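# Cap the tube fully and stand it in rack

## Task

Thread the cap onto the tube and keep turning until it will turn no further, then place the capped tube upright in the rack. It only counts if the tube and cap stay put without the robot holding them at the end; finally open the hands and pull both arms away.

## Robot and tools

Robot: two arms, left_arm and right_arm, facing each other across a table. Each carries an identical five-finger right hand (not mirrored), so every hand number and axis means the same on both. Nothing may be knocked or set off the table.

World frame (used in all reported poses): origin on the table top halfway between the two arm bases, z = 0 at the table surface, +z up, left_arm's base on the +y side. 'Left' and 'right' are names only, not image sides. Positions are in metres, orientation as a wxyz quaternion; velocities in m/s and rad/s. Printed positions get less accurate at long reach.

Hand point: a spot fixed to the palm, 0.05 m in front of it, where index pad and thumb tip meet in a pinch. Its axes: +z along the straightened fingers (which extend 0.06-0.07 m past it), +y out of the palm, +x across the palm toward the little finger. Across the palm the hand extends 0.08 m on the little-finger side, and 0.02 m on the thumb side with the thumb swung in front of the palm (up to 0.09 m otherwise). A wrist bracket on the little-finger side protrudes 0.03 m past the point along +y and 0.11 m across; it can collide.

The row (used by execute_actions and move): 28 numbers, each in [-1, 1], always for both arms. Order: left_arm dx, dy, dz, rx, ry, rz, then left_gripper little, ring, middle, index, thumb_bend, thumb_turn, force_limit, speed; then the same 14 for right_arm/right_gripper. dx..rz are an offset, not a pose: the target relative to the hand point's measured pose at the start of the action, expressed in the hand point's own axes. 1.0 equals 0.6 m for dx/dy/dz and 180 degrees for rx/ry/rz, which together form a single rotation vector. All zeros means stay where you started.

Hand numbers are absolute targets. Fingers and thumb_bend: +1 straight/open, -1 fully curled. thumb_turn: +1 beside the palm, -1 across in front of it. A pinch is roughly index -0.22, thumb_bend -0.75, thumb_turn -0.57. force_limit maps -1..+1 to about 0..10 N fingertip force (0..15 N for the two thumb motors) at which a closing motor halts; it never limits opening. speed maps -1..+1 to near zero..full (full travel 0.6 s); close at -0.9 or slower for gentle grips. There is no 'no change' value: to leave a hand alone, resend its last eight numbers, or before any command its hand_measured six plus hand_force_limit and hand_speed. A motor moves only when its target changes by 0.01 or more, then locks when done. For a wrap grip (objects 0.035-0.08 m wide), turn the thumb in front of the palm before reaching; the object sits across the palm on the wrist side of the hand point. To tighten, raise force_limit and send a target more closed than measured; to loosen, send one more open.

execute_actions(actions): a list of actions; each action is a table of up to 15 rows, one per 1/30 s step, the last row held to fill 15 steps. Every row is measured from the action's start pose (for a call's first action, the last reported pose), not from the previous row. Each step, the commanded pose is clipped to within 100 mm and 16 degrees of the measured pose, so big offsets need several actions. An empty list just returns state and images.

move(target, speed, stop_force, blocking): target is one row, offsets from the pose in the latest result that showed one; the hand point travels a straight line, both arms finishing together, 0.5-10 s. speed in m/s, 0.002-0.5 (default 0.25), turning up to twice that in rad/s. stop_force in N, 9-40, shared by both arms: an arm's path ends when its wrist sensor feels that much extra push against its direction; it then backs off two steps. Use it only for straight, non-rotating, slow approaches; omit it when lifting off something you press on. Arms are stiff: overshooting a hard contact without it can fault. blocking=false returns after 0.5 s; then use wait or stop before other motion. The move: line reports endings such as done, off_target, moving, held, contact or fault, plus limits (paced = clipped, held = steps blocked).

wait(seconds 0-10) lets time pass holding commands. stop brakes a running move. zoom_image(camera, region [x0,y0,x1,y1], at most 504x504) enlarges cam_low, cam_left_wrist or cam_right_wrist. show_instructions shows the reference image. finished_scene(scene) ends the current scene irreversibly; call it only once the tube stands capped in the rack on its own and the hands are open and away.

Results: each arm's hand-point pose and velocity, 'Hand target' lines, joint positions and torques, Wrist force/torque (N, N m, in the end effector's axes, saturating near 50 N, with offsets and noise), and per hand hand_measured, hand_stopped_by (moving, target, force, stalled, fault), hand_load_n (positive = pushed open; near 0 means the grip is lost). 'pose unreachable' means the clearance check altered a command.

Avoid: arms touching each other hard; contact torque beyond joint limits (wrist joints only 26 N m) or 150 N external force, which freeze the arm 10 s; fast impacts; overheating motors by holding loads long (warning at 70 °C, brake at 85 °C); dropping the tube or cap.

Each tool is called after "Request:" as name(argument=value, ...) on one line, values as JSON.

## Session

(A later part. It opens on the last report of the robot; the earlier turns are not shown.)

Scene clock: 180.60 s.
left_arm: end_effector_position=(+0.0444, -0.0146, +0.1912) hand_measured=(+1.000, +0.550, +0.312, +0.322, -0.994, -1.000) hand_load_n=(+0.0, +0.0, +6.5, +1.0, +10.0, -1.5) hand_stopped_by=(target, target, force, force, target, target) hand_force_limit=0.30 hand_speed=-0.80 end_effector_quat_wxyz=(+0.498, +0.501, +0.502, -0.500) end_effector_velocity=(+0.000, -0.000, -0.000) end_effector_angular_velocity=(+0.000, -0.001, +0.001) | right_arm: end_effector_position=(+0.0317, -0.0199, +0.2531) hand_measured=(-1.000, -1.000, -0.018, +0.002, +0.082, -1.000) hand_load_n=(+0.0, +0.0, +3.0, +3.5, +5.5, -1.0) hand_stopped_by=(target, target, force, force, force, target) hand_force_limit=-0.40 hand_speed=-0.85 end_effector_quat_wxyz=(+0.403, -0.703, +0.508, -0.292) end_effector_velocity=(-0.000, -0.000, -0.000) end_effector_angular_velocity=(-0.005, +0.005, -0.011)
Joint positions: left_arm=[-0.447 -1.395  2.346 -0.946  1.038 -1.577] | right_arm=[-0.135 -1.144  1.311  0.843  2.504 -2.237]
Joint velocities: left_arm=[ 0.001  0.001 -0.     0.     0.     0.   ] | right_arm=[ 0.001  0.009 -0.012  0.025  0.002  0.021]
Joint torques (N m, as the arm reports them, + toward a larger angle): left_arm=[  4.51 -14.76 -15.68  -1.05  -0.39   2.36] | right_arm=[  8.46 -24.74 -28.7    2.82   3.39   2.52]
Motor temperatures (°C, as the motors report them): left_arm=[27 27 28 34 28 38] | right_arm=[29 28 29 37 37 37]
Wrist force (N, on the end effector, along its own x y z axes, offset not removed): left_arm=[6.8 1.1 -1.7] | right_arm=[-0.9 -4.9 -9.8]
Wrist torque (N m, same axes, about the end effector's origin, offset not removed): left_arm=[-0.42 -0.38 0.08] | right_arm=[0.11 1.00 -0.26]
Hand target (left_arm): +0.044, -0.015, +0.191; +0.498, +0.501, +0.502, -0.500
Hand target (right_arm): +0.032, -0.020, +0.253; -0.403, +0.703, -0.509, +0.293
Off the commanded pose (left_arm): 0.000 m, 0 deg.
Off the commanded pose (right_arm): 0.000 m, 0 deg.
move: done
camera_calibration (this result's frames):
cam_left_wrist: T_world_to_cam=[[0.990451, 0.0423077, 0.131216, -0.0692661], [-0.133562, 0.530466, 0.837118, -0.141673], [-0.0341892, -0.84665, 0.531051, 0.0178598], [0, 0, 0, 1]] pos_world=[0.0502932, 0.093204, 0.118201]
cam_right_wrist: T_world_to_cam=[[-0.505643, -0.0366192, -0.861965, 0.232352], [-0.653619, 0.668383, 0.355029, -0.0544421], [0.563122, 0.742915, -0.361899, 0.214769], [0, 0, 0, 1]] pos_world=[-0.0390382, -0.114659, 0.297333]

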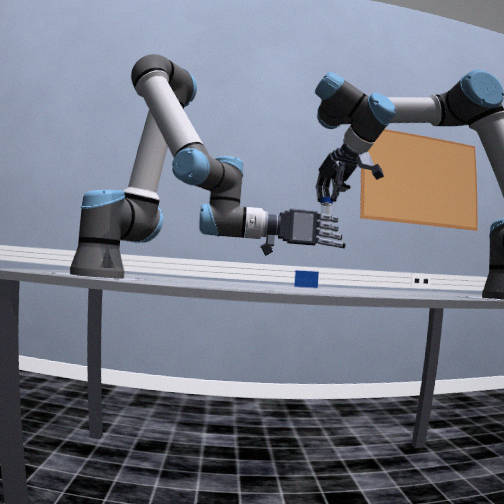

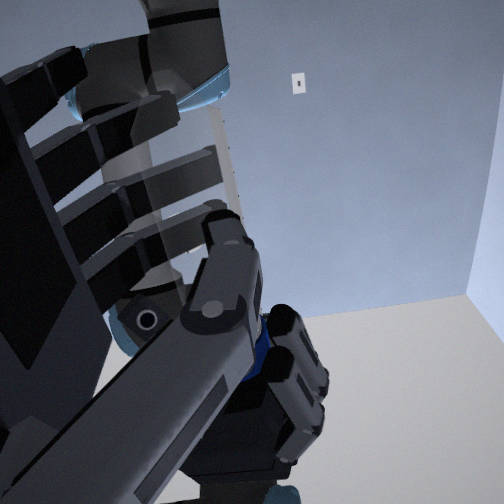

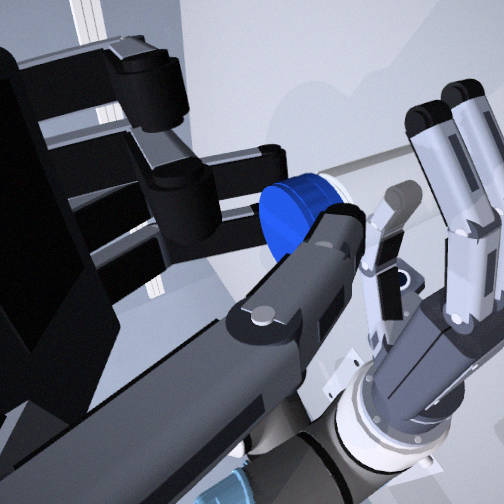

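Request:
move(target=[0,0,0,0,0,0,1,0.55,0.2,0.2,-1,-1,0.3,-0.8,0,0,0,0,0,0,-1,-1,0.15,0.15,0.35,-1,-0.4,0])

Request:
move(target=[0,0,0,0,0,0,1,0.55,0.2,0.2,-1,-1,0.3,-0.8,0.0005,0.0077,-0.0129,0,-0.381,-0.229,-1,-1,0.15,0.15,0.35,-1,-0.4,0], speed=0.5)

Request:
zoom_image(camera="cam_low", region=[295,170,365,240])

Request:
move(target=[0,0,0,0,0,0,1,0.55,0.2,0.2,-1,-1,0.3,-0.8,0,0,0,0,0,0,-1,-1,0.03,0.05,0.0,-1,-0.9,-0.7])

Request:
move(target=[0,0,0,0,0,0,1,0.55,0.2,0.2,-1,-1,0.3,-0.8,0,0,0,0,0,0,-1,-1,-0.4,-0.4,0.0,-1,-0.4,-0.85])

Request:
move(target=[0,0,0,0,0,0,1,0.55,0.2,0.2,-1,-1,0.3,-0.8,0.012,-0.0025,0.0027,0,0.381,0.229,-1,-1,-0.4,-0.4,0.0,-1,-0.4,-0.85], speed=0.4)

Scene clock: 181.70 s.
left_arm: end_effector_position=(+0.0444, -0.0146, +0.1912) hand_measured=(+1.000, +0.550, +0.312, +0.324, -0.994, -1.000) hand_load_n=(+0.0, +0.0, +6.0, +3.0, +9.5, +0.5) hand_stopped_by=(target, target, force, force, target, target) hand_force_limit=0.30 hand_speed=-0.80 end_effector_quat_wxyz=(+0.498, +0.501, +0.502, -0.500) end_effector_velocity=(+0.001, +0.000, +0.000) end_effector_angular_velocity=(-0.000, +0.001, +0.001) | right_arm: end_effector_position=(+0.0316, -0.0199, +0.2531) hand_measured=(-1.000, -1.000, +0.150, +0.150, +0.350, -1.000) hand_load_n=(+0.0, +0.0, +0.0, +0.0, +0.0, +0.0) hand_stopped_by=(target, target, target, target, target, target) hand_force_limit=-0.40 hand_speed=0.00 end_effector_quat_wxyz=(+0.403, -0.703, +0.508, -0.292) end_effector_velocity=(+0.001, +0.000, +0.000) end_effector_angular_velocity=(+0.001, -0.000, -0.000)
Joint positions: left_arm=[-0.447 -1.395  2.346 -0.946  1.038 -1.577] | right_arm=[-0.135 -1.144  1.311  0.843  2.504 -2.236]
Joint velocities: left_arm=[ 0.001 -0.001  0.     0.    -0.    -0.001] | right_arm=[-0.001 -0.001  0.001 -0.002 -0.    -0.002]
Joint torques (N m, as the arm reports them, + toward a larger angle): left_arm=[  4.26 -15.61 -15.95  -1.19  -0.34   2.26] | right_arm=[-10.47 -43.36  -7.07  -0.18  -1.37  -2.42]
Motor temperatures (°C, as the motors report them): left_arm=[27 27 28 34 28 38] | right_arm=[29 28 29 37 37 37]
Wrist force (N, on the end effector, along its own x y z axes, offset not removed): left_arm=[2.2 -1.8 1.1] | right_arm=[-0.3 -0.8 -0.4]
Wrist torque (N m, same axes, about the end effector's origin, offset not removed): left_arm=[-0.60 -0.53 0.01] | right_arm=[0.03 0.31 -0.06]
Hand target (left_arm): +0.044, -0.015, +0.191; +0.498, +0.501, +0.502, -0.500
Hand target (right_arm): +0.032, -0.020, +0.253; -0.403, +0.703, -0.508, +0.292
Off the commanded pose (left_arm): 0.000 m, 0 deg.
Off the commanded pose (right_arm): 0.000 m, 0 deg.
move: done
camera_calibration (this result's frames):
cam_left_wrist: T_world_to_cam=[[0.990451, 0.0423078, 0.131216, -0.069266], [-0.133562, 0.530466, 0.837118, -0.141673], [-0.0341892, -0.84665, 0.531051, 0.0178598], [0, 0, 0, 1]] pos_world=[0.0502932, 0.093204, 0.118201]
cam_right_wrist: T_world_to_cam=[[-0.505658, -0.0366671, -0.861955, 0.232316], [-0.653622, 0.668391, 0.355009, -0.0544586], [0.563106, 0.742905, -0.361944, 0.214787], [0, 0, 0, 1]] pos_world=[-0.0390709, -0.114649, 0.29732]

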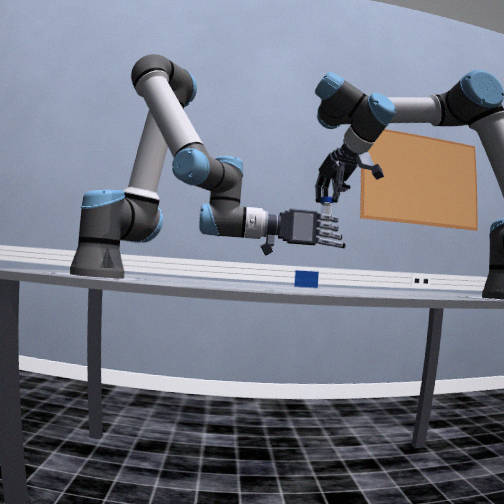

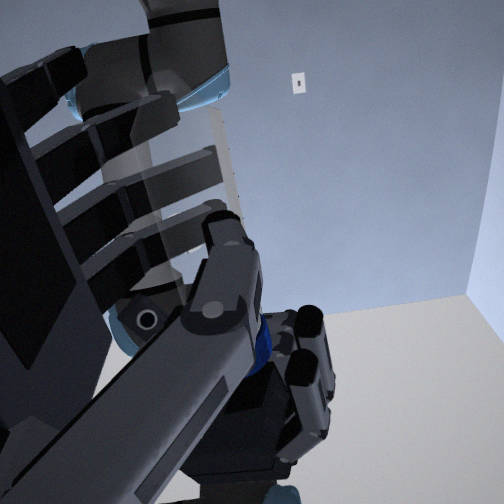

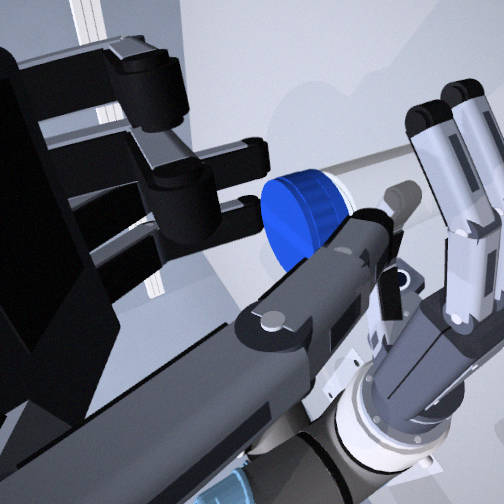

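Scene clock: 183.83 s.
left_arm: end_effector_position=(+0.0444, -0.0146, +0.1912) hand_measured=(+1.000, +0.550, +0.312, +0.324, -0.994, -1.000) hand_load_n=(+0.0, +0.0, +6.0, +3.0, +9.5, +0.5) hand_stopped_by=(target, target, force, force, target, target) hand_force_limit=0.30 hand_speed=-0.80 end_effector_quat_wxyz=(+0.498, +0.501, +0.502, -0.500) end_effector_velocity=(+0.000, -0.000, +0.000) end_effector_angular_velocity=(-0.000, -0.000, +0.000) | right_arm: end_effector_position=(+0.0234, -0.0230, +0.2532) hand_measured=(-1.000, -1.000, +0.150, +0.150, +0.350, -1.000) hand_load_n=(+0.0, +0.0, +0.0, +0.0, +0.0, +0.0) hand_stopped_by=(target, target, target, target, target, target) hand_force_limit=-0.40 hand_speed=0.00 end_effector_quat_wxyz=(-0.492, +0.867, +0.066, -0.029) end_effector_velocity=(-0.001, +0.000, -0.001) end_effector_angular_velocity=(-0.005, +0.002, +0.011)
Joint positions: left_arm=[-0.447 -1.395  2.346 -0.946  1.038 -1.577] | right_arm=[-0.68  -1.428  1.613  0.495  0.956 -3.595]
Joint velocities: left_arm=[ 0. -0. -0.  0. -0.  0.] | right_arm=[-0.002  0.007 -0.007  0.011 -0.009 -0.011]
Joint torques (N m, as the arm reports them, + toward a larger angle): left_arm=[  4.37 -14.39 -16.67  -1.09  -0.52   2.2 ] | right_arm=[ -8.88 -16.64 -32.59   2.37  -3.18  -2.56]
Motor temperatures (°C, as the motors report them): left_arm=[27 27 28 34 28 38] | right_arm=[29 28 29 37 37 37]
Wrist force (N, on the end effector, along its own x y z axes, offset not removed): left_arm=[0.5 -0.6 1.1] | right_arm=[-0.3 -2.3 -3.2]
Wrist torque (N m, same axes, about the end effector's origin, offset not removed): left_arm=[-0.36 -0.31 -0.04] | right_arm=[0.07 0.27 -0.11]
Hand target (left_arm): +0.044, -0.015, +0.191; +0.498, +0.501, +0.502, -0.500
Hand target (right_arm): +0.023, -0.023, +0.253; -0.492, +0.867, +0.066, -0.029
Off the commanded pose (left_arm): 0.000 m, 0 deg.
Off the commanded pose (right_arm): 0.000 m, 0 deg.
move: done
camera_calibration (this result's frames):
cam_left_wrist: T_world_to_cam=[[0.990451, 0.0423077, 0.131216, -0.0692661], [-0.133562, 0.530466, 0.837118, -0.141673], [-0.0341892, -0.84665, 0.531051, 0.0178598], [0, 0, 0, 1]] pos_world=[0.0502932, 0.093204, 0.118201]
cam_right_wrist: T_world_to_cam=[[-0.0393167, -0.512061, -0.858049, 0.205264], [-0.777456, -0.523761, 0.348191, -0.080582], [-0.627707, 0.680785, -0.377512, 0.25214], [0, 0, 0, 1]] pos_world=[0.103691, -0.108751, 0.29937]

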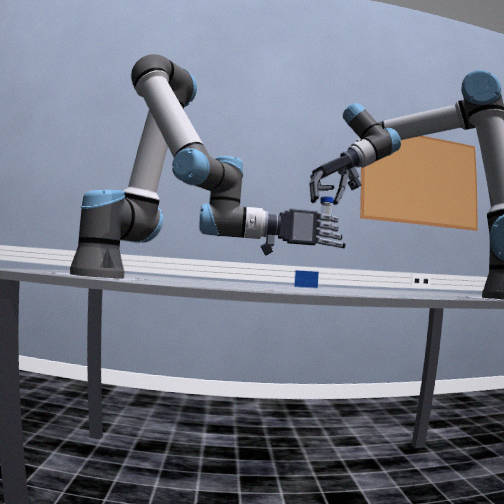

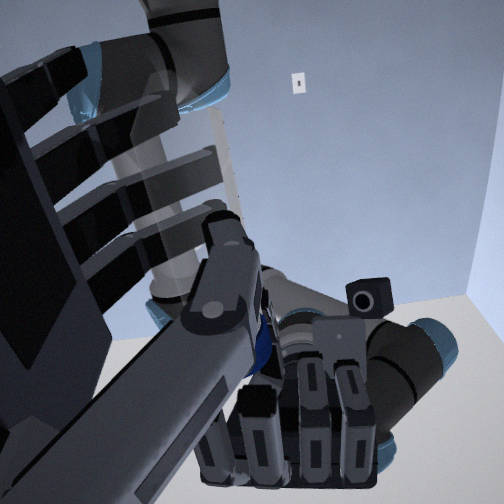

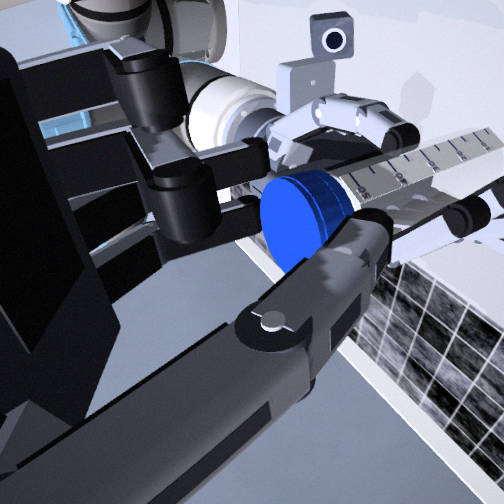

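Region (295, 170, 365, 240) of cam_low's 504x504 image, scaled by 7.200, with more detail than that image has.

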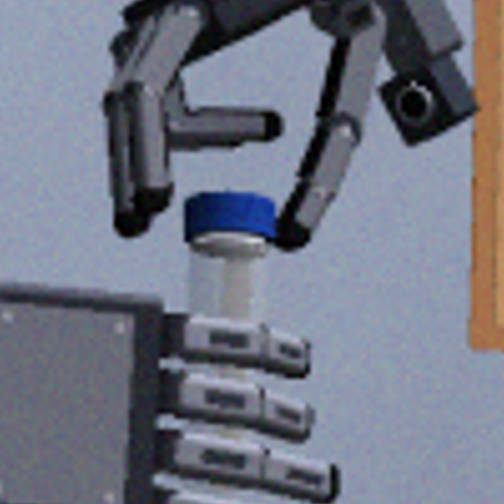

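Scene clock: 184.77 s.
left_arm: end_effector_position=(+0.0444, -0.0146, +0.1912) hand_measured=(+1.000, +0.550, +0.312, +0.324, -0.994, -1.000) hand_load_n=(+0.0, +0.0, +6.0, +2.5, +9.5, +0.0) hand_stopped_by=(target, target, force, force, target, target) hand_force_limit=0.30 hand_speed=-0.80 end_effector_quat_wxyz=(+0.498, +0.501, +0.502, -0.500) end_effector_velocity=(-0.000, +0.000, +0.001) end_effector_angular_velocity=(-0.001, +0.000, +0.000) | right_arm: end_effector_position=(+0.0234, -0.0230, +0.2532) hand_measured=(-1.000, -1.000, +0.030, +0.050, +0.142, -1.000) hand_load_n=(+0.0, +0.0, +0.0, +0.0, +1.0, +0.0) hand_stopped_by=(target, target, target, target, force, target) hand_force_limit=-0.90 hand_speed=-0.70 end_effector_quat_wxyz=(-0.492, +0.867, +0.066, -0.029) end_effector_velocity=(+0.000, +0.000, +0.000) end_effector_angular_velocity=(+0.001, -0.001, -0.001)
Joint positions: left_arm=[-0.447 -1.395  2.346 -0.946  1.038 -1.577] | right_arm=[-0.68  -1.428  1.613  0.495  0.956 -3.595]
Joint velocities: left_arm=[-0.    -0.001 -0.     0.    -0.     0.001] | right_arm=[-0.    -0.001 -0.    -0.001  0.    -0.   ]
Joint torques (N m, as the arm reports them, + toward a larger angle): left_arm=[  4.22 -15.56 -17.12  -1.1   -0.28   2.29] | right_arm=[  9.21 -33.32  -8.32  -1.28   1.97   2.31]
Motor temperatures (°C, as the motors report them): left_arm=[27 27 28 34 28 38] | right_arm=[29 28 29 37 37 37]
Wrist force (N, on the end effector, along its own x y z axes, offset not removed): left_arm=[0.8 -1.8 -0.1] | right_arm=[-1.6 -2.1 -0.5]
Wrist torque (N m, same axes, about the end effector's origin, offset not removed): left_arm=[-0.50 -0.34 -0.06] | right_arm=[-0.19 0.42 -0.13]
Hand target (left_arm): +0.044, -0.015, +0.191; +0.498, +0.501, +0.502, -0.500
Hand target (right_arm): +0.023, -0.023, +0.253; -0.492, +0.867, +0.066, -0.029
Off the commanded pose (left_arm): 0.000 m, 0 deg.
Off the commanded pose (right_arm): 0.000 m, 0 deg.
move: done
camera_calibration (this result's frames):
cam_left_wrist: T_world_to_cam=[[0.990451, 0.0423078, 0.131216, -0.069266], [-0.133562, 0.530466, 0.837118, -0.141673], [-0.0341891, -0.84665, 0.531051, 0.0178598], [0, 0, 0, 1]] pos_world=[0.0502932, 0.093204, 0.118201]
cam_right_wrist: T_world_to_cam=[[-0.0393234, -0.51207, -0.858043, 0.205259], [-0.77746, -0.52375, 0.348198, -0.0805806], [-0.627702, 0.680787, -0.377518, 0.252143], [0, 0, 0, 1]] pos_world=[0.103694, -0.108753, 0.299367]

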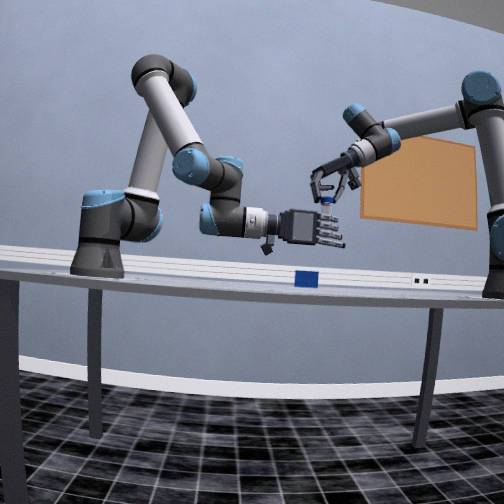

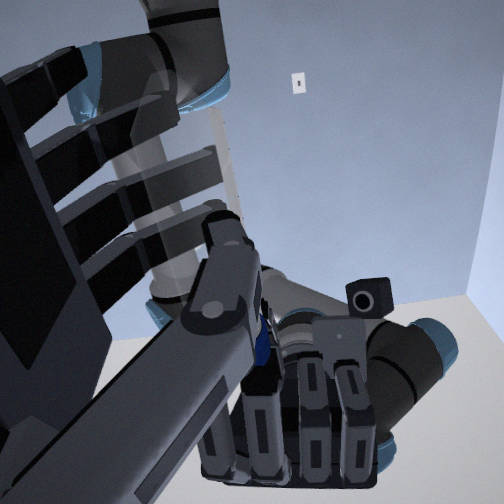

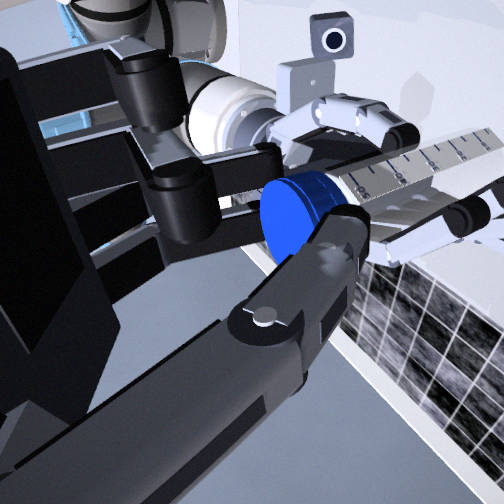

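Scene clock: 185.30 s.
left_arm: end_effector_position=(+0.0444, -0.0146, +0.1912) hand_measured=(+1.000, +0.550, +0.312, +0.324, -0.994, -1.000) hand_load_n=(+0.0, +0.0, +6.0, +3.5, +9.5, +0.5) hand_stopped_by=(target, target, force, force, target, target) hand_force_limit=0.30 hand_speed=-0.80 end_effector_quat_wxyz=(+0.498, +0.501, +0.502, -0.500) end_effector_velocity=(+0.000, +0.000, +0.000) end_effector_angular_velocity=(-0.000, -0.000, +0.000) | right_arm: end_effector_position=(+0.0234, -0.0230, +0.2532) hand_measured=(-1.000, -1.000, -0.018, -0.014, +0.144, -1.000) hand_load_n=(+0.0, +0.0, +1.5, +4.0, +5.0, +0.0) hand_stopped_by=(target, target, force, force, force, target) hand_force_limit=-0.40 hand_speed=-0.85 end_effector_quat_wxyz=(-0.492, +0.867, +0.066, -0.029) end_effector_velocity=(-0.000, -0.000, -0.000) end_effector_angular_velocity=(-0.000, +0.000, +0.001)
Joint positions: left_arm=[-0.447 -1.395  2.346 -0.946  1.038 -1.577] | right_arm=[-0.68  -1.428  1.613  0.495  0.956 -3.595]
Joint velocities: left_arm=[ 0. -0.  0. -0. -0.  0.] | right_arm=[ 0.     0.     0.     0.    -0.    -0.001]
Joint torques (N m, as the arm reports them, + toward a larger angle): left_arm=[  3.92 -14.4  -16.55  -1.05  -0.53   2.27] | right_arm=[  9.81 -32.66  -8.32  -0.46   2.01   2.15]
Motor temperatures (°C, as the motors report them): left_arm=[27 27 28 34 28 38] | right_arm=[29 28 29 37 37 37]
Wrist force (N, on the end effector, along its own x y z axes, offset not removed): left_arm=[1.4 -0.7 1.1] | right_arm=[0.4 -4.7 -1.7]
Wrist torque (N m, same axes, about the end effector's origin, offset not removed): left_arm=[-0.36 -0.20 -0.02] | right_arm=[-0.42 0.35 0.08]
Hand target (left_arm): +0.044, -0.015, +0.191; +0.498, +0.501, +0.502, -0.500
Hand target (right_arm): +0.023, -0.023, +0.253; -0.492, +0.867, +0.066, -0.029
Off the commanded pose (left_arm): 0.000 m, 0 deg.
Off the commanded pose (right_arm): 0.000 m, 0 deg.
move: done
camera_calibration (this result's frames):
cam_left_wrist: T_world_to_cam=[[0.990451, 0.0423079, 0.131216, -0.069266], [-0.133562, 0.530466, 0.837118, -0.141673], [-0.0341891, -0.84665, 0.531051, 0.0178597], [0, 0, 0, 1]] pos_world=[0.0502931, 0.0932039, 0.118201]
cam_right_wrist: T_world_to_cam=[[-0.039307, -0.512045, -0.858059, 0.205269], [-0.777465, -0.523761, 0.348169, -0.0805691], [-0.627696, 0.680796, -0.37751, 0.25214], [0, 0, 0, 1]] pos_world=[0.103696, -0.108748, 0.29937]

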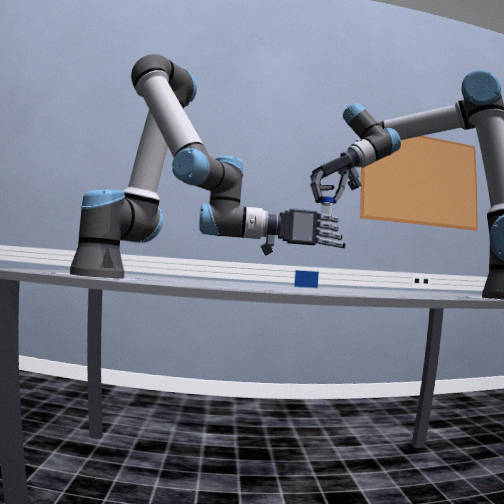

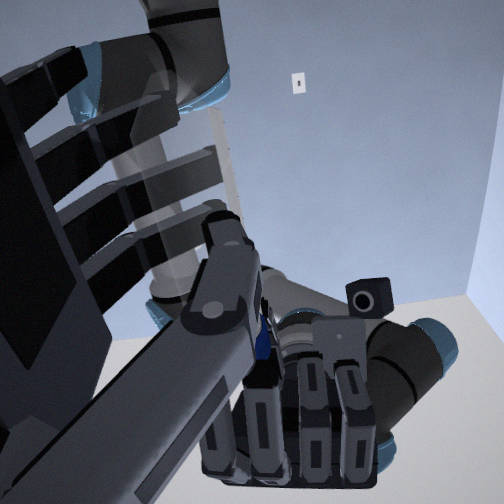

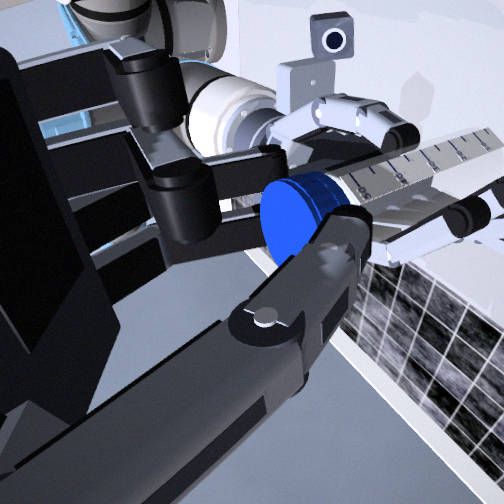

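Scene clock: 187.80 s.
left_arm: end_effector_position=(+0.0444, -0.0146, +0.1912) hand_measured=(+1.000, +0.550, +0.312, +0.324, -0.994, -1.000) hand_load_n=(+0.0, +0.0, +6.0, +5.0, +8.5, +1.0) hand_stopped_by=(target, target, force, force, target, target) hand_force_limit=0.30 hand_speed=-0.80 end_effector_quat_wxyz=(+0.498, +0.501, +0.502, -0.500) end_effector_velocity=(+0.000, +0.000, +0.000) end_effector_angular_velocity=(-0.001, -0.001, +0.000) | right_arm: end_effector_position=(+0.0300, -0.0199, +0.2537) hand_measured=(-1.000, -1.000, -0.018, -0.014, +0.144, -1.000) hand_load_n=(+0.0, +0.0, +2.5, +4.5, +4.5, +0.0) hand_stopped_by=(target, target, force, force, force, target) hand_force_limit=-0.40 hand_speed=-0.85 end_effector_quat_wxyz=(+0.404, -0.702, +0.508, -0.292) end_effector_velocity=(-0.000, -0.000, -0.000) end_effector_angular_velocity=(-0.005, +0.004, -0.012)
Joint positions: left_arm=[-0.447 -1.395  2.346 -0.946  1.038 -1.577] | right_arm=[-0.132 -1.143  1.309  0.846  2.506 -2.232]
Joint velocities: left_arm=[ 0.    -0.001  0.     0.    -0.     0.001] | right_arm=[ 0.001  0.01  -0.012  0.025  0.004  0.022]
Joint torques (N m, as the arm reports them, + toward a larger angle): left_arm=[  4.52 -14.71 -16.56  -1.12  -0.19   1.8 ] | right_arm=[ 11.76 -26.53 -29.12   3.67   2.77   2.42]
Motor temperatures (°C, as the motors report them): left_arm=[27 27 28 34 28 38] | right_arm=[29 28 29 37 37 37]
Wrist force (N, on the end effector, along its own x y z axes, offset not removed): left_arm=[4.5 -4.3 1.2] | right_arm=[0.9 -2.3 2.4]
Wrist torque (N m, same axes, about the end effector's origin, offset not removed): left_arm=[-0.39 -0.32 0.15] | right_arm=[0.49 0.11 0.02]
Hand target (left_arm): +0.044, -0.015, +0.191; +0.498, +0.501, +0.502, -0.500
Hand target (right_arm): +0.030, -0.020, +0.254; -0.403, +0.702, -0.509, +0.293
Off the commanded pose (left_arm): 0.000 m, 0 deg.
Off the commanded pose (right_arm): 0.000 m, 0 deg.
move: done
camera_calibration (this result's frames):
cam_left_wrist: T_world_to_cam=[[0.99045, 0.0423077, 0.131222, -0.0692669], [-0.133566, 0.530466, 0.837117, -0.141673], [-0.0341922, -0.84665, 0.531051, 0.0178597], [0, 0, 0, 1]] pos_world=[0.0502934, 0.0932039, 0.118202]
cam_right_wrist: T_world_to_cam=[[-0.50511, -0.0358443, -0.86231, 0.232082], [-0.653951, 0.667917, 0.355297, -0.0558228], [0.563216, 0.743372, -0.360812, 0.215574], [0, 0, 0, 1]] pos_world=[-0.0406933, -0.114648, 0.297742]

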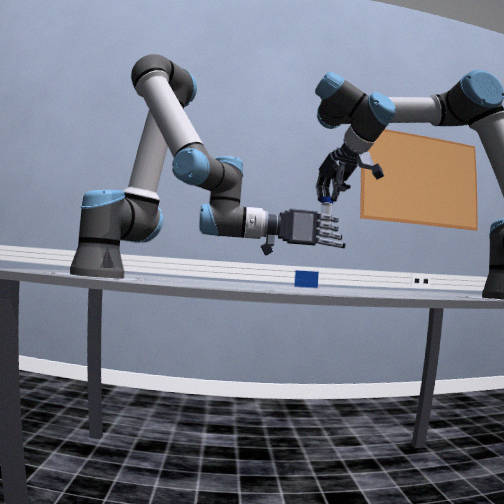

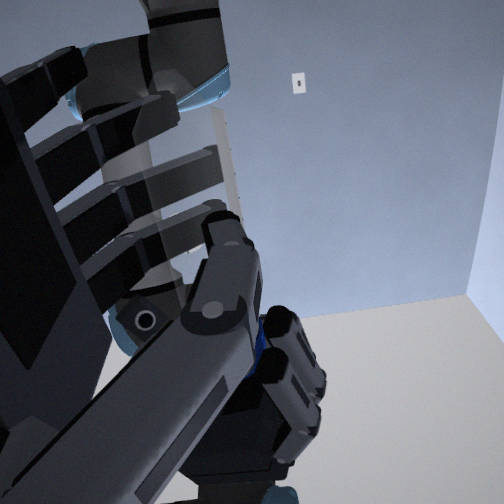

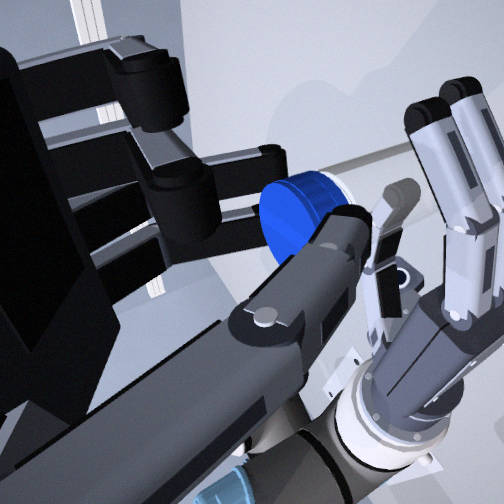

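Request:
move(target=[0,0,0,0,0,0,1,0.55,0.2,0.2,-1,-1,0.3,-0.8,0.0013,0.0075,-0.010,0,-0.381,-0.229,-1,-1,0.15,0.15,0.35,-1,-0.4,1], speed=0.5)

Request:
execute_actions(actions=[[[0,0,0,0,0,0,1,0.55,0.2,0.2,-1,-1,0.3,-0.8,0,0,0,0,0,0,-1,-1,0.03,0.05,0.0,-1,-0.9,-0.65]],[[0,0,0,0,0,0,1,0.55,0.2,0.2,-1,-1,0.3,-0.8,0,0,0,0,0,0,-1,-1,0.03,0.05,0.0,-1,-0.9,-0.65]],[[0,0,0,0,0,0,1,0.55,0.2,0.2,-1,-1,0.3,-0.8,0,0,0,0,0,0,-1,-1,-0.4,-0.4,0.0,-1,-0.4,-0.85]]])

Request:
move(target=[0,0,0,0,0,0,1,0.55,0.2,0.2,-1,-1,0.3,-0.8,0.014,-0.002,0.003,0,0.381,0.229,-1,-1,-0.4,-0.4,0.0,-1,-0.4,-0.85], speed=0.45)

Request:
move(target=[0,0,0,0,0,0,1,0.55,0.2,0.2,-1,-1,0.3,-0.8,0.001,0.0083,-0.012,0,-0.381,-0.229,-1,-1,0.15,0.15,0.35,-1,-0.4,1], speed=0.5)

Request:
zoom_image(camera="cam_low", region=[295,170,365,240])

Scene clock: 190.40 s.
left_arm: end_effector_position=(+0.0444, -0.0146, +0.1912) hand_measured=(+1.000, +0.550, +0.312, +0.324, -0.994, -1.000) hand_load_n=(+0.0, +0.0, +6.0, +3.0, +9.5, +0.5) hand_stopped_by=(target, target, force, force, target, target) hand_force_limit=0.30 hand_speed=-0.80 end_effector_quat_wxyz=(+0.498, +0.501, +0.502, -0.500) end_effector_velocity=(+0.000, +0.000, +0.000) end_effector_angular_velocity=(-0.000, -0.001, +0.000) | right_arm: end_effector_position=(+0.0235, -0.0229, +0.2530) hand_measured=(-1.000, -1.000, +0.150, +0.150, +0.350, -1.000) hand_load_n=(+0.0, +0.0, +0.0, +0.0, +0.0, +0.0) hand_stopped_by=(target, target, target, target, target, target) hand_force_limit=-0.40 hand_speed=1.00 end_effector_quat_wxyz=(-0.493, +0.867, +0.066, -0.028) end_effector_velocity=(+0.000, +0.000, -0.001) end_effector_angular_velocity=(-0.005, -0.000, +0.010)
Joint positions: left_arm=[-0.447 -1.395  2.346 -0.946  1.038 -1.577] | right_arm=[-0.68  -1.429  1.614  0.493  0.956 -3.595]
Joint velocities: left_arm=[ 0.    -0.     0.    -0.    -0.     0.001] | right_arm=[-0.002  0.007 -0.007  0.01  -0.007 -0.012]
Joint torques (N m, as the arm reports them, + toward a larger angle): left_arm=[  3.98 -15.59 -17.36  -1.16  -0.49   1.66] | right_arm=[-11.02 -16.75 -31.91   2.58  -3.13  -2.25]
Motor temperatures (°C, as the motors report them): left_arm=[27 27 28 34 28 38] | right_arm=[29 28 29 37 37 37]
Wrist force (N, on the end effector, along its own x y z axes, offset not removed): left_arm=[0.3 -0.9 2.8] | right_arm=[0.4 -0.8 -2.7]
Wrist torque (N m, same axes, about the end effector's origin, offset not removed): left_arm=[-0.49 -0.28 -0.14] | right_arm=[0.26 0.32 0.02]
Hand target (left_arm): +0.044, -0.015, +0.191; +0.498, +0.501, +0.502, -0.500
Hand target (right_arm): +0.023, -0.023, +0.253; -0.493, +0.867, +0.066, -0.029
Off the commanded pose (left_arm): 0.000 m, 0 deg.
Off the commanded pose (right_arm): 0.000 m, 0 deg.
move: done
camera_calibration (this result's frames):
cam_left_wrist: T_world_to_cam=[[0.99045, 0.0423077, 0.131222, -0.069267], [-0.133567, 0.530466, 0.837117, -0.141673], [-0.0341924, -0.84665, 0.531051, 0.0178597], [0, 0, 0, 1]] pos_world=[0.0502934, 0.0932039, 0.118201]
cam_right_wrist: T_world_to_cam=[[-0.0386938, -0.511166, -0.85861, 0.205276], [-0.777598, -0.524243, 0.347147, -0.0801837], [-0.62757, 0.681086, -0.377197, 0.25194], [0, 0, 0, 1]] pos_world=[0.103703, -0.108698, 0.299119]

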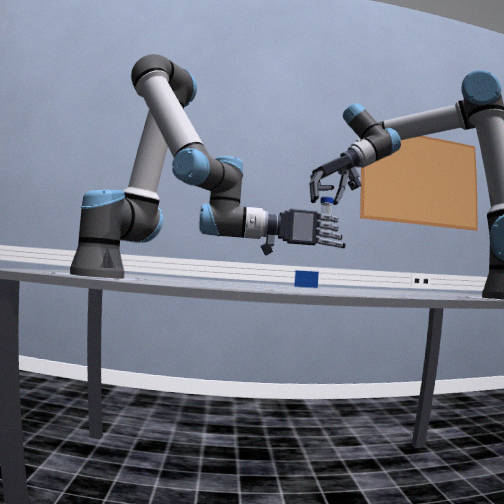

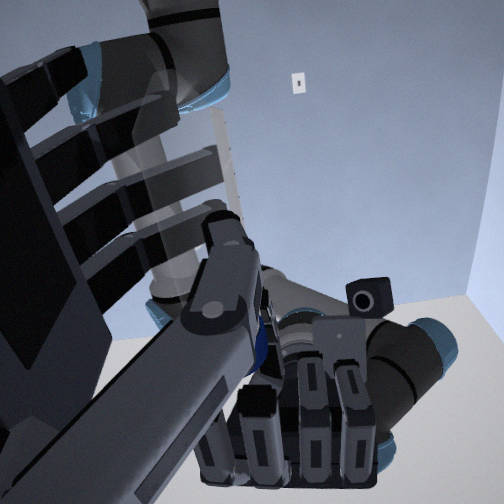

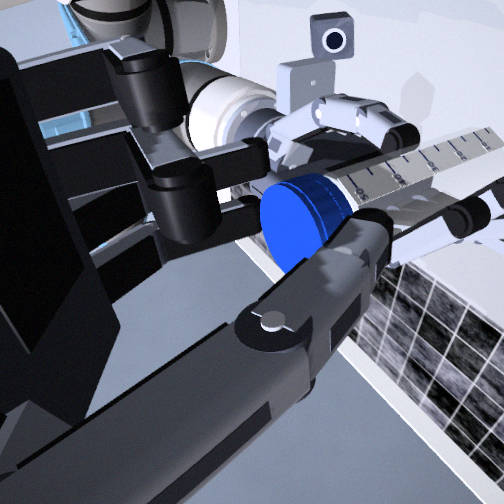

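Scene clock: 191.90 s.
left_arm: end_effector_position=(+0.0444, -0.0146, +0.1912) hand_measured=(+1.000, +0.550, +0.312, +0.324, -0.994, -1.000) hand_load_n=(+0.0, +0.0, +5.5, +3.5, +9.5, +0.5) hand_stopped_by=(target, target, force, force, target, target) hand_force_limit=0.30 hand_speed=-0.80 end_effector_quat_wxyz=(+0.498, +0.501, +0.502, -0.500) end_effector_velocity=(+0.000, +0.000, -0.001) end_effector_angular_velocity=(+0.002, -0.000, +0.001) | right_arm: end_effector_position=(+0.0235, -0.0229, +0.2530) hand_measured=(-1.000, -1.000, -0.034, -0.006, +0.134, -1.000) hand_load_n=(+0.0, +0.0, +3.0, +3.5, +5.0, +0.5) hand_stopped_by=(target, target, force, force, force, target) hand_force_limit=-0.40 hand_speed=-0.85 end_effector_quat_wxyz=(-0.493, +0.867, +0.066, -0.028) end_effector_velocity=(-0.000, +0.000, +0.001) end_effector_angular_velocity=(+0.001, -0.001, -0.000)
Joint positions: left_arm=[-0.447 -1.395  2.346 -0.946  1.038 -1.577] | right_arm=[-0.68  -1.428  1.614  0.493  0.956 -3.595]
Joint velocities: left_arm=[ 0.001  0.002  0.     0.    -0.    -0.001] | right_arm=[ 0.    -0.001  0.    -0.     0.001  0.   ]
Joint torques (N m, as the arm reports them, + toward a larger angle): left_arm=[  5.09 -16.33 -16.39  -1.21  -0.29   1.9 ] | right_arm=[  8.8  -29.69 -13.41  -0.76   1.75   2.03]
Motor temperatures (°C, as the motors report them): left_arm=[27 27 28 34 28 38] | right_arm=[29 28 29 37 37 37]
Wrist force (N, on the end effector, along its own x y z axes, offset not removed): left_arm=[1.7 -2.1 2.4] | right_arm=[2.6 -2.1 -2.1]
Wrist torque (N m, same axes, about the end effector's origin, offset not removed): left_arm=[-0.72 -0.35 -0.03] | right_arm=[0.22 -0.25 0.39]
Hand target (left_arm): +0.044, -0.015, +0.191; +0.498, +0.501, +0.502, -0.500
Hand target (right_arm): +0.024, -0.023, +0.253; -0.493, +0.867, +0.066, -0.028
Off the commanded pose (left_arm): 0.000 m, 0 deg.
Off the commanded pose (right_arm): 0.000 m, 0 deg.
camera_calibration (this result's frames):
cam_left_wrist: T_world_to_cam=[[0.99045, 0.0423077, 0.131222, -0.0692669], [-0.133567, 0.530466, 0.837118, -0.141673], [-0.0341923, -0.84665, 0.531051, 0.0178598], [0, 0, 0, 1]] pos_world=[0.0502934, 0.093204, 0.118201]
cam_right_wrist: T_world_to_cam=[[-0.0387383, -0.511179, -0.858601, 0.205271], [-0.777634, -0.524179, 0.347162, -0.0801301], [-0.627523, 0.681126, -0.377204, 0.251963], [0, 0, 0, 1]] pos_world=[0.103753, -0.108691, 0.299105]

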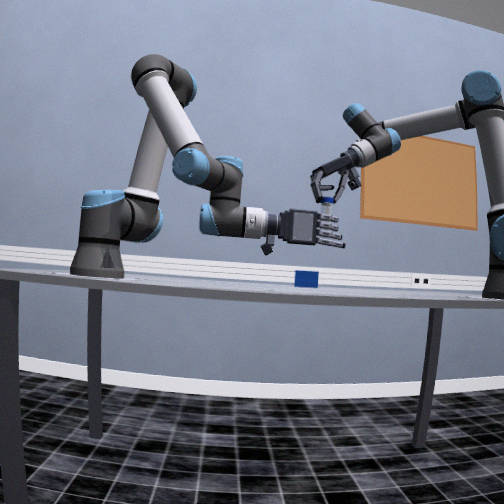

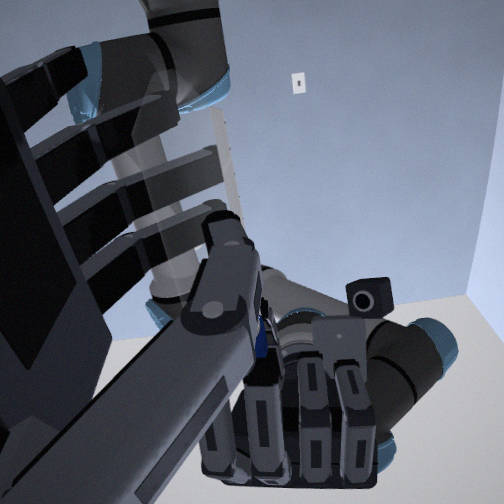

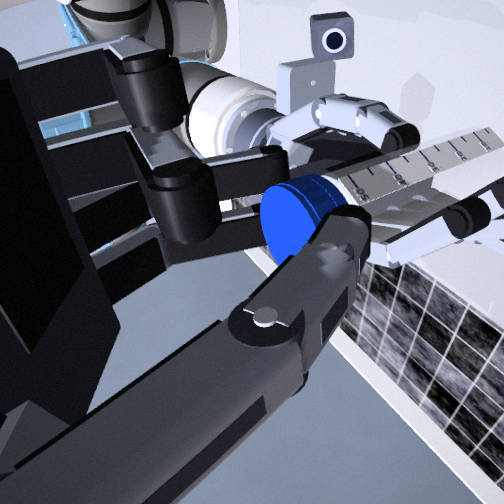

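Scene clock: 194.23 s.
left_arm: end_effector_position=(+0.0444, -0.0146, +0.1912) hand_measured=(+1.000, +0.550, +0.312, +0.324, -0.994, -1.000) hand_load_n=(+0.0, +0.0, +6.0, +2.0, +9.5, -1.0) hand_stopped_by=(target, target, force, force, target, target) hand_force_limit=0.30 hand_speed=-0.80 end_effector_quat_wxyz=(+0.498, +0.501, +0.502, -0.500) end_effector_velocity=(-0.000, -0.000, +0.000) end_effector_angular_velocity=(-0.001, +0.000, -0.001) | right_arm: end_effector_position=(+0.0313, -0.0196, +0.2531) hand_measured=(-1.000, -1.000, -0.034, -0.006, +0.134, -1.000) hand_load_n=(+0.0, +0.0, +3.0, +3.0, +4.5, -1.0) hand_stopped_by=(target, target, force, force, force, target) hand_force_limit=-0.40 hand_speed=-0.85 end_effector_quat_wxyz=(+0.404, -0.702, +0.508, -0.292) end_effector_velocity=(-0.001, +0.000, -0.001) end_effector_angular_velocity=(-0.008, +0.006, -0.009)
Joint positions: left_arm=[-0.447 -1.395  2.346 -0.946  1.038 -1.577] | right_arm=[-0.134 -1.144  1.311  0.84   2.506 -2.236]
Joint velocities: left_arm=[-0. -0. -0. -0.  0. -0.] | right_arm=[ 0.001  0.01  -0.011  0.024 -0.     0.019]
Joint torques (N m, as the arm reports them, + toward a larger angle): left_arm=[  4.06 -16.76 -16.7   -0.89  -0.29   1.68] | right_arm=[  9.02 -23.51 -29.86   3.28   2.84   2.24]
Motor temperatures (°C, as the motors report them): left_arm=[27 27 28 34 28 38] | right_arm=[29 28 29 37 37 37]
Wrist force (N, on the end effector, along its own x y z axes, offset not removed): left_arm=[8.0 -0.9 0.2] | right_arm=[3.5 -5.2 -2.8]
Wrist torque (N m, same axes, about the end effector's origin, offset not removed): left_arm=[-0.43 -0.36 0.13] | right_arm=[-0.15 -0.14 0.11]
Hand target (left_arm): +0.044, -0.015, +0.191; +0.498, +0.501, +0.502, -0.500
Hand target (right_arm): +0.031, -0.020, +0.253; -0.404, +0.702, -0.509, +0.293
Off the commanded pose (left_arm): 0.000 m, 0 deg.
Off the commanded pose (right_arm): 0.000 m, 0 deg.
move: done
camera_calibration (this result's frames):
cam_left_wrist: T_world_to_cam=[[0.99045, 0.0423078, 0.131222, -0.069267], [-0.133567, 0.530466, 0.837117, -0.141673], [-0.0341922, -0.84665, 0.531051, 0.0178598], [0, 0, 0, 1]] pos_world=[0.0502934, 0.093204, 0.118201]
cam_right_wrist: T_world_to_cam=[[-0.504595, -0.0349726, -0.862647, 0.232342], [-0.654151, 0.667573, 0.355574, -0.0550456], [0.563445, 0.743723, -0.359731, 0.214191], [0, 0, 0, 1]] pos_world=[-0.0394541, -0.114426, 0.297053]

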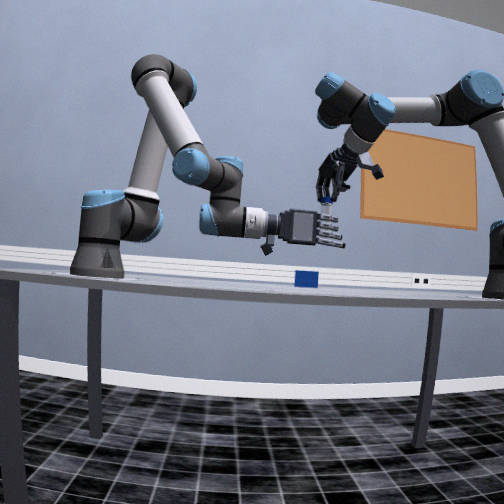

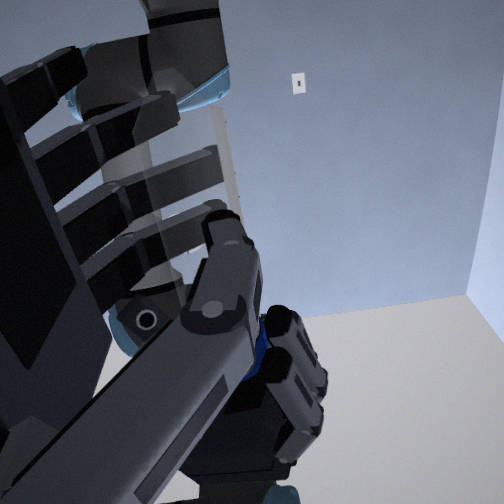

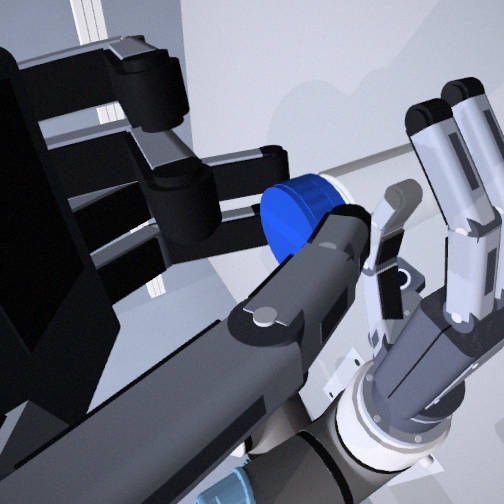

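Scene clock: 196.37 s.
left_arm: end_effector_position=(+0.0444, -0.0146, +0.1912) hand_measured=(+1.000, +0.550, +0.312, +0.324, -0.994, -1.000) hand_load_n=(+0.0, +0.0, +5.5, +3.5, +9.5, +0.0) hand_stopped_by=(target, target, force, force, target, target) hand_force_limit=0.30 hand_speed=-0.80 end_effector_quat_wxyz=(+0.498, +0.501, +0.502, -0.500) end_effector_velocity=(-0.001, -0.000, +0.000) end_effector_angular_velocity=(-0.000, +0.000, -0.002) | right_arm: end_effector_position=(+0.0235, -0.0229, +0.2526) hand_measured=(-1.000, -1.000, +0.150, +0.150, +0.350, -1.000) hand_load_n=(+0.0, +0.0, +0.0, +0.0, +0.0, +0.0) hand_stopped_by=(target, target, target, target, target, target) hand_force_limit=-0.40 hand_speed=1.00 end_effector_quat_wxyz=(-0.493, +0.867, +0.066, -0.028) end_effector_velocity=(+0.000, +0.000, -0.001) end_effector_angular_velocity=(-0.004, +0.001, +0.009)
Joint positions: left_arm=[-0.447 -1.395  2.346 -0.946  1.038 -1.577] | right_arm=[-0.68  -1.429  1.615  0.491  0.956 -3.595]
Joint velocities: left_arm=[-0.002  0.    -0.    -0.    -0.    -0.   ] | right_arm=[-0.002  0.007 -0.007  0.01  -0.008 -0.01 ]
Joint torques (N m, as the arm reports them, + toward a larger angle): left_arm=[  4.16 -15.34 -16.69  -1.18  -0.3    1.61] | right_arm=[-10.9  -16.75 -31.71   2.53  -3.16  -2.33]
Motor temperatures (°C, as the motors report them): left_arm=[27 27 28 34 28 38] | right_arm=[29 28 29 37 37 37]
Wrist force (N, on the end effector, along its own x y z axes, offset not removed): left_arm=[-0.4 -1.4 2.6] | right_arm=[3.3 -2.5 -1.6]
Wrist torque (N m, same axes, about the end effector's origin, offset not removed): left_arm=[-0.56 -0.20 -0.12] | right_arm=[0.24 -0.31 0.26]
Hand target (left_arm): +0.044, -0.015, +0.191; +0.498, +0.501, +0.502, -0.500
Hand target (right_arm): +0.023, -0.023, +0.253; -0.493, +0.867, +0.066, -0.028
Off the commanded pose (left_arm): 0.000 m, 0 deg.
Off the commanded pose (right_arm): 0.000 m, 0 deg.
move: done
camera_calibration (this result's frames):
cam_left_wrist: T_world_to_cam=[[0.99045, 0.0423079, 0.131222, -0.069267], [-0.133567, 0.530466, 0.837117, -0.141673], [-0.0341921, -0.84665, 0.531051, 0.0178598], [0, 0, 0, 1]] pos_world=[0.0502934, 0.093204, 0.118201]
cam_right_wrist: T_world_to_cam=[[-0.0381905, -0.510309, -0.859142, 0.205118], [-0.77781, -0.52458, 0.346162, -0.0797919], [-0.627339, 0.681469, -0.37689, 0.251698], [0, 0, 0, 1]] pos_world=[0.10367, -0.108708, 0.298709]

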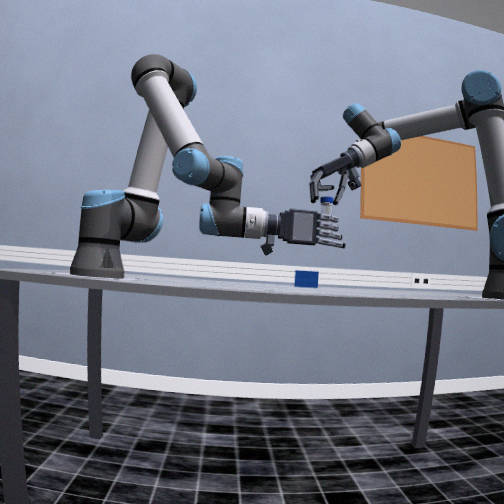

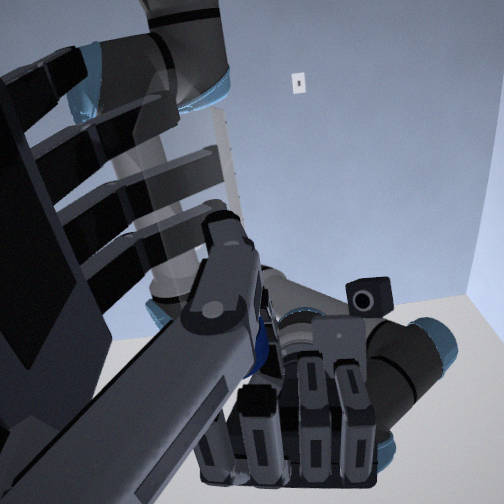

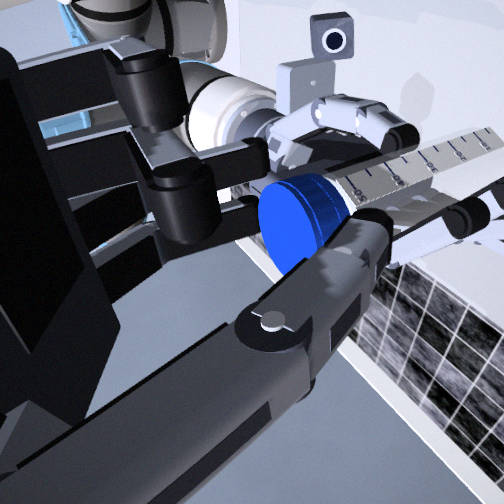

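Region (295, 170, 365, 240) of cam_low's 504x504 image, scaled by 7.200, with more detail than that image has.

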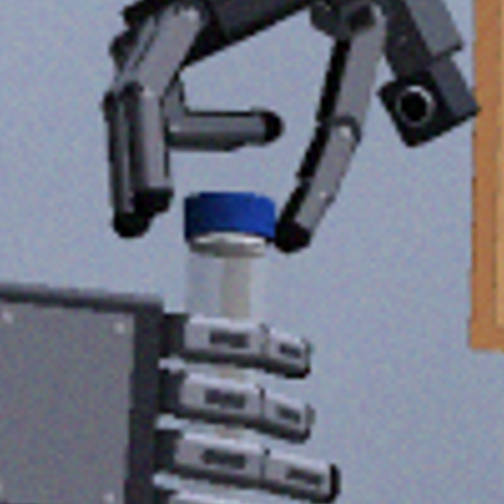

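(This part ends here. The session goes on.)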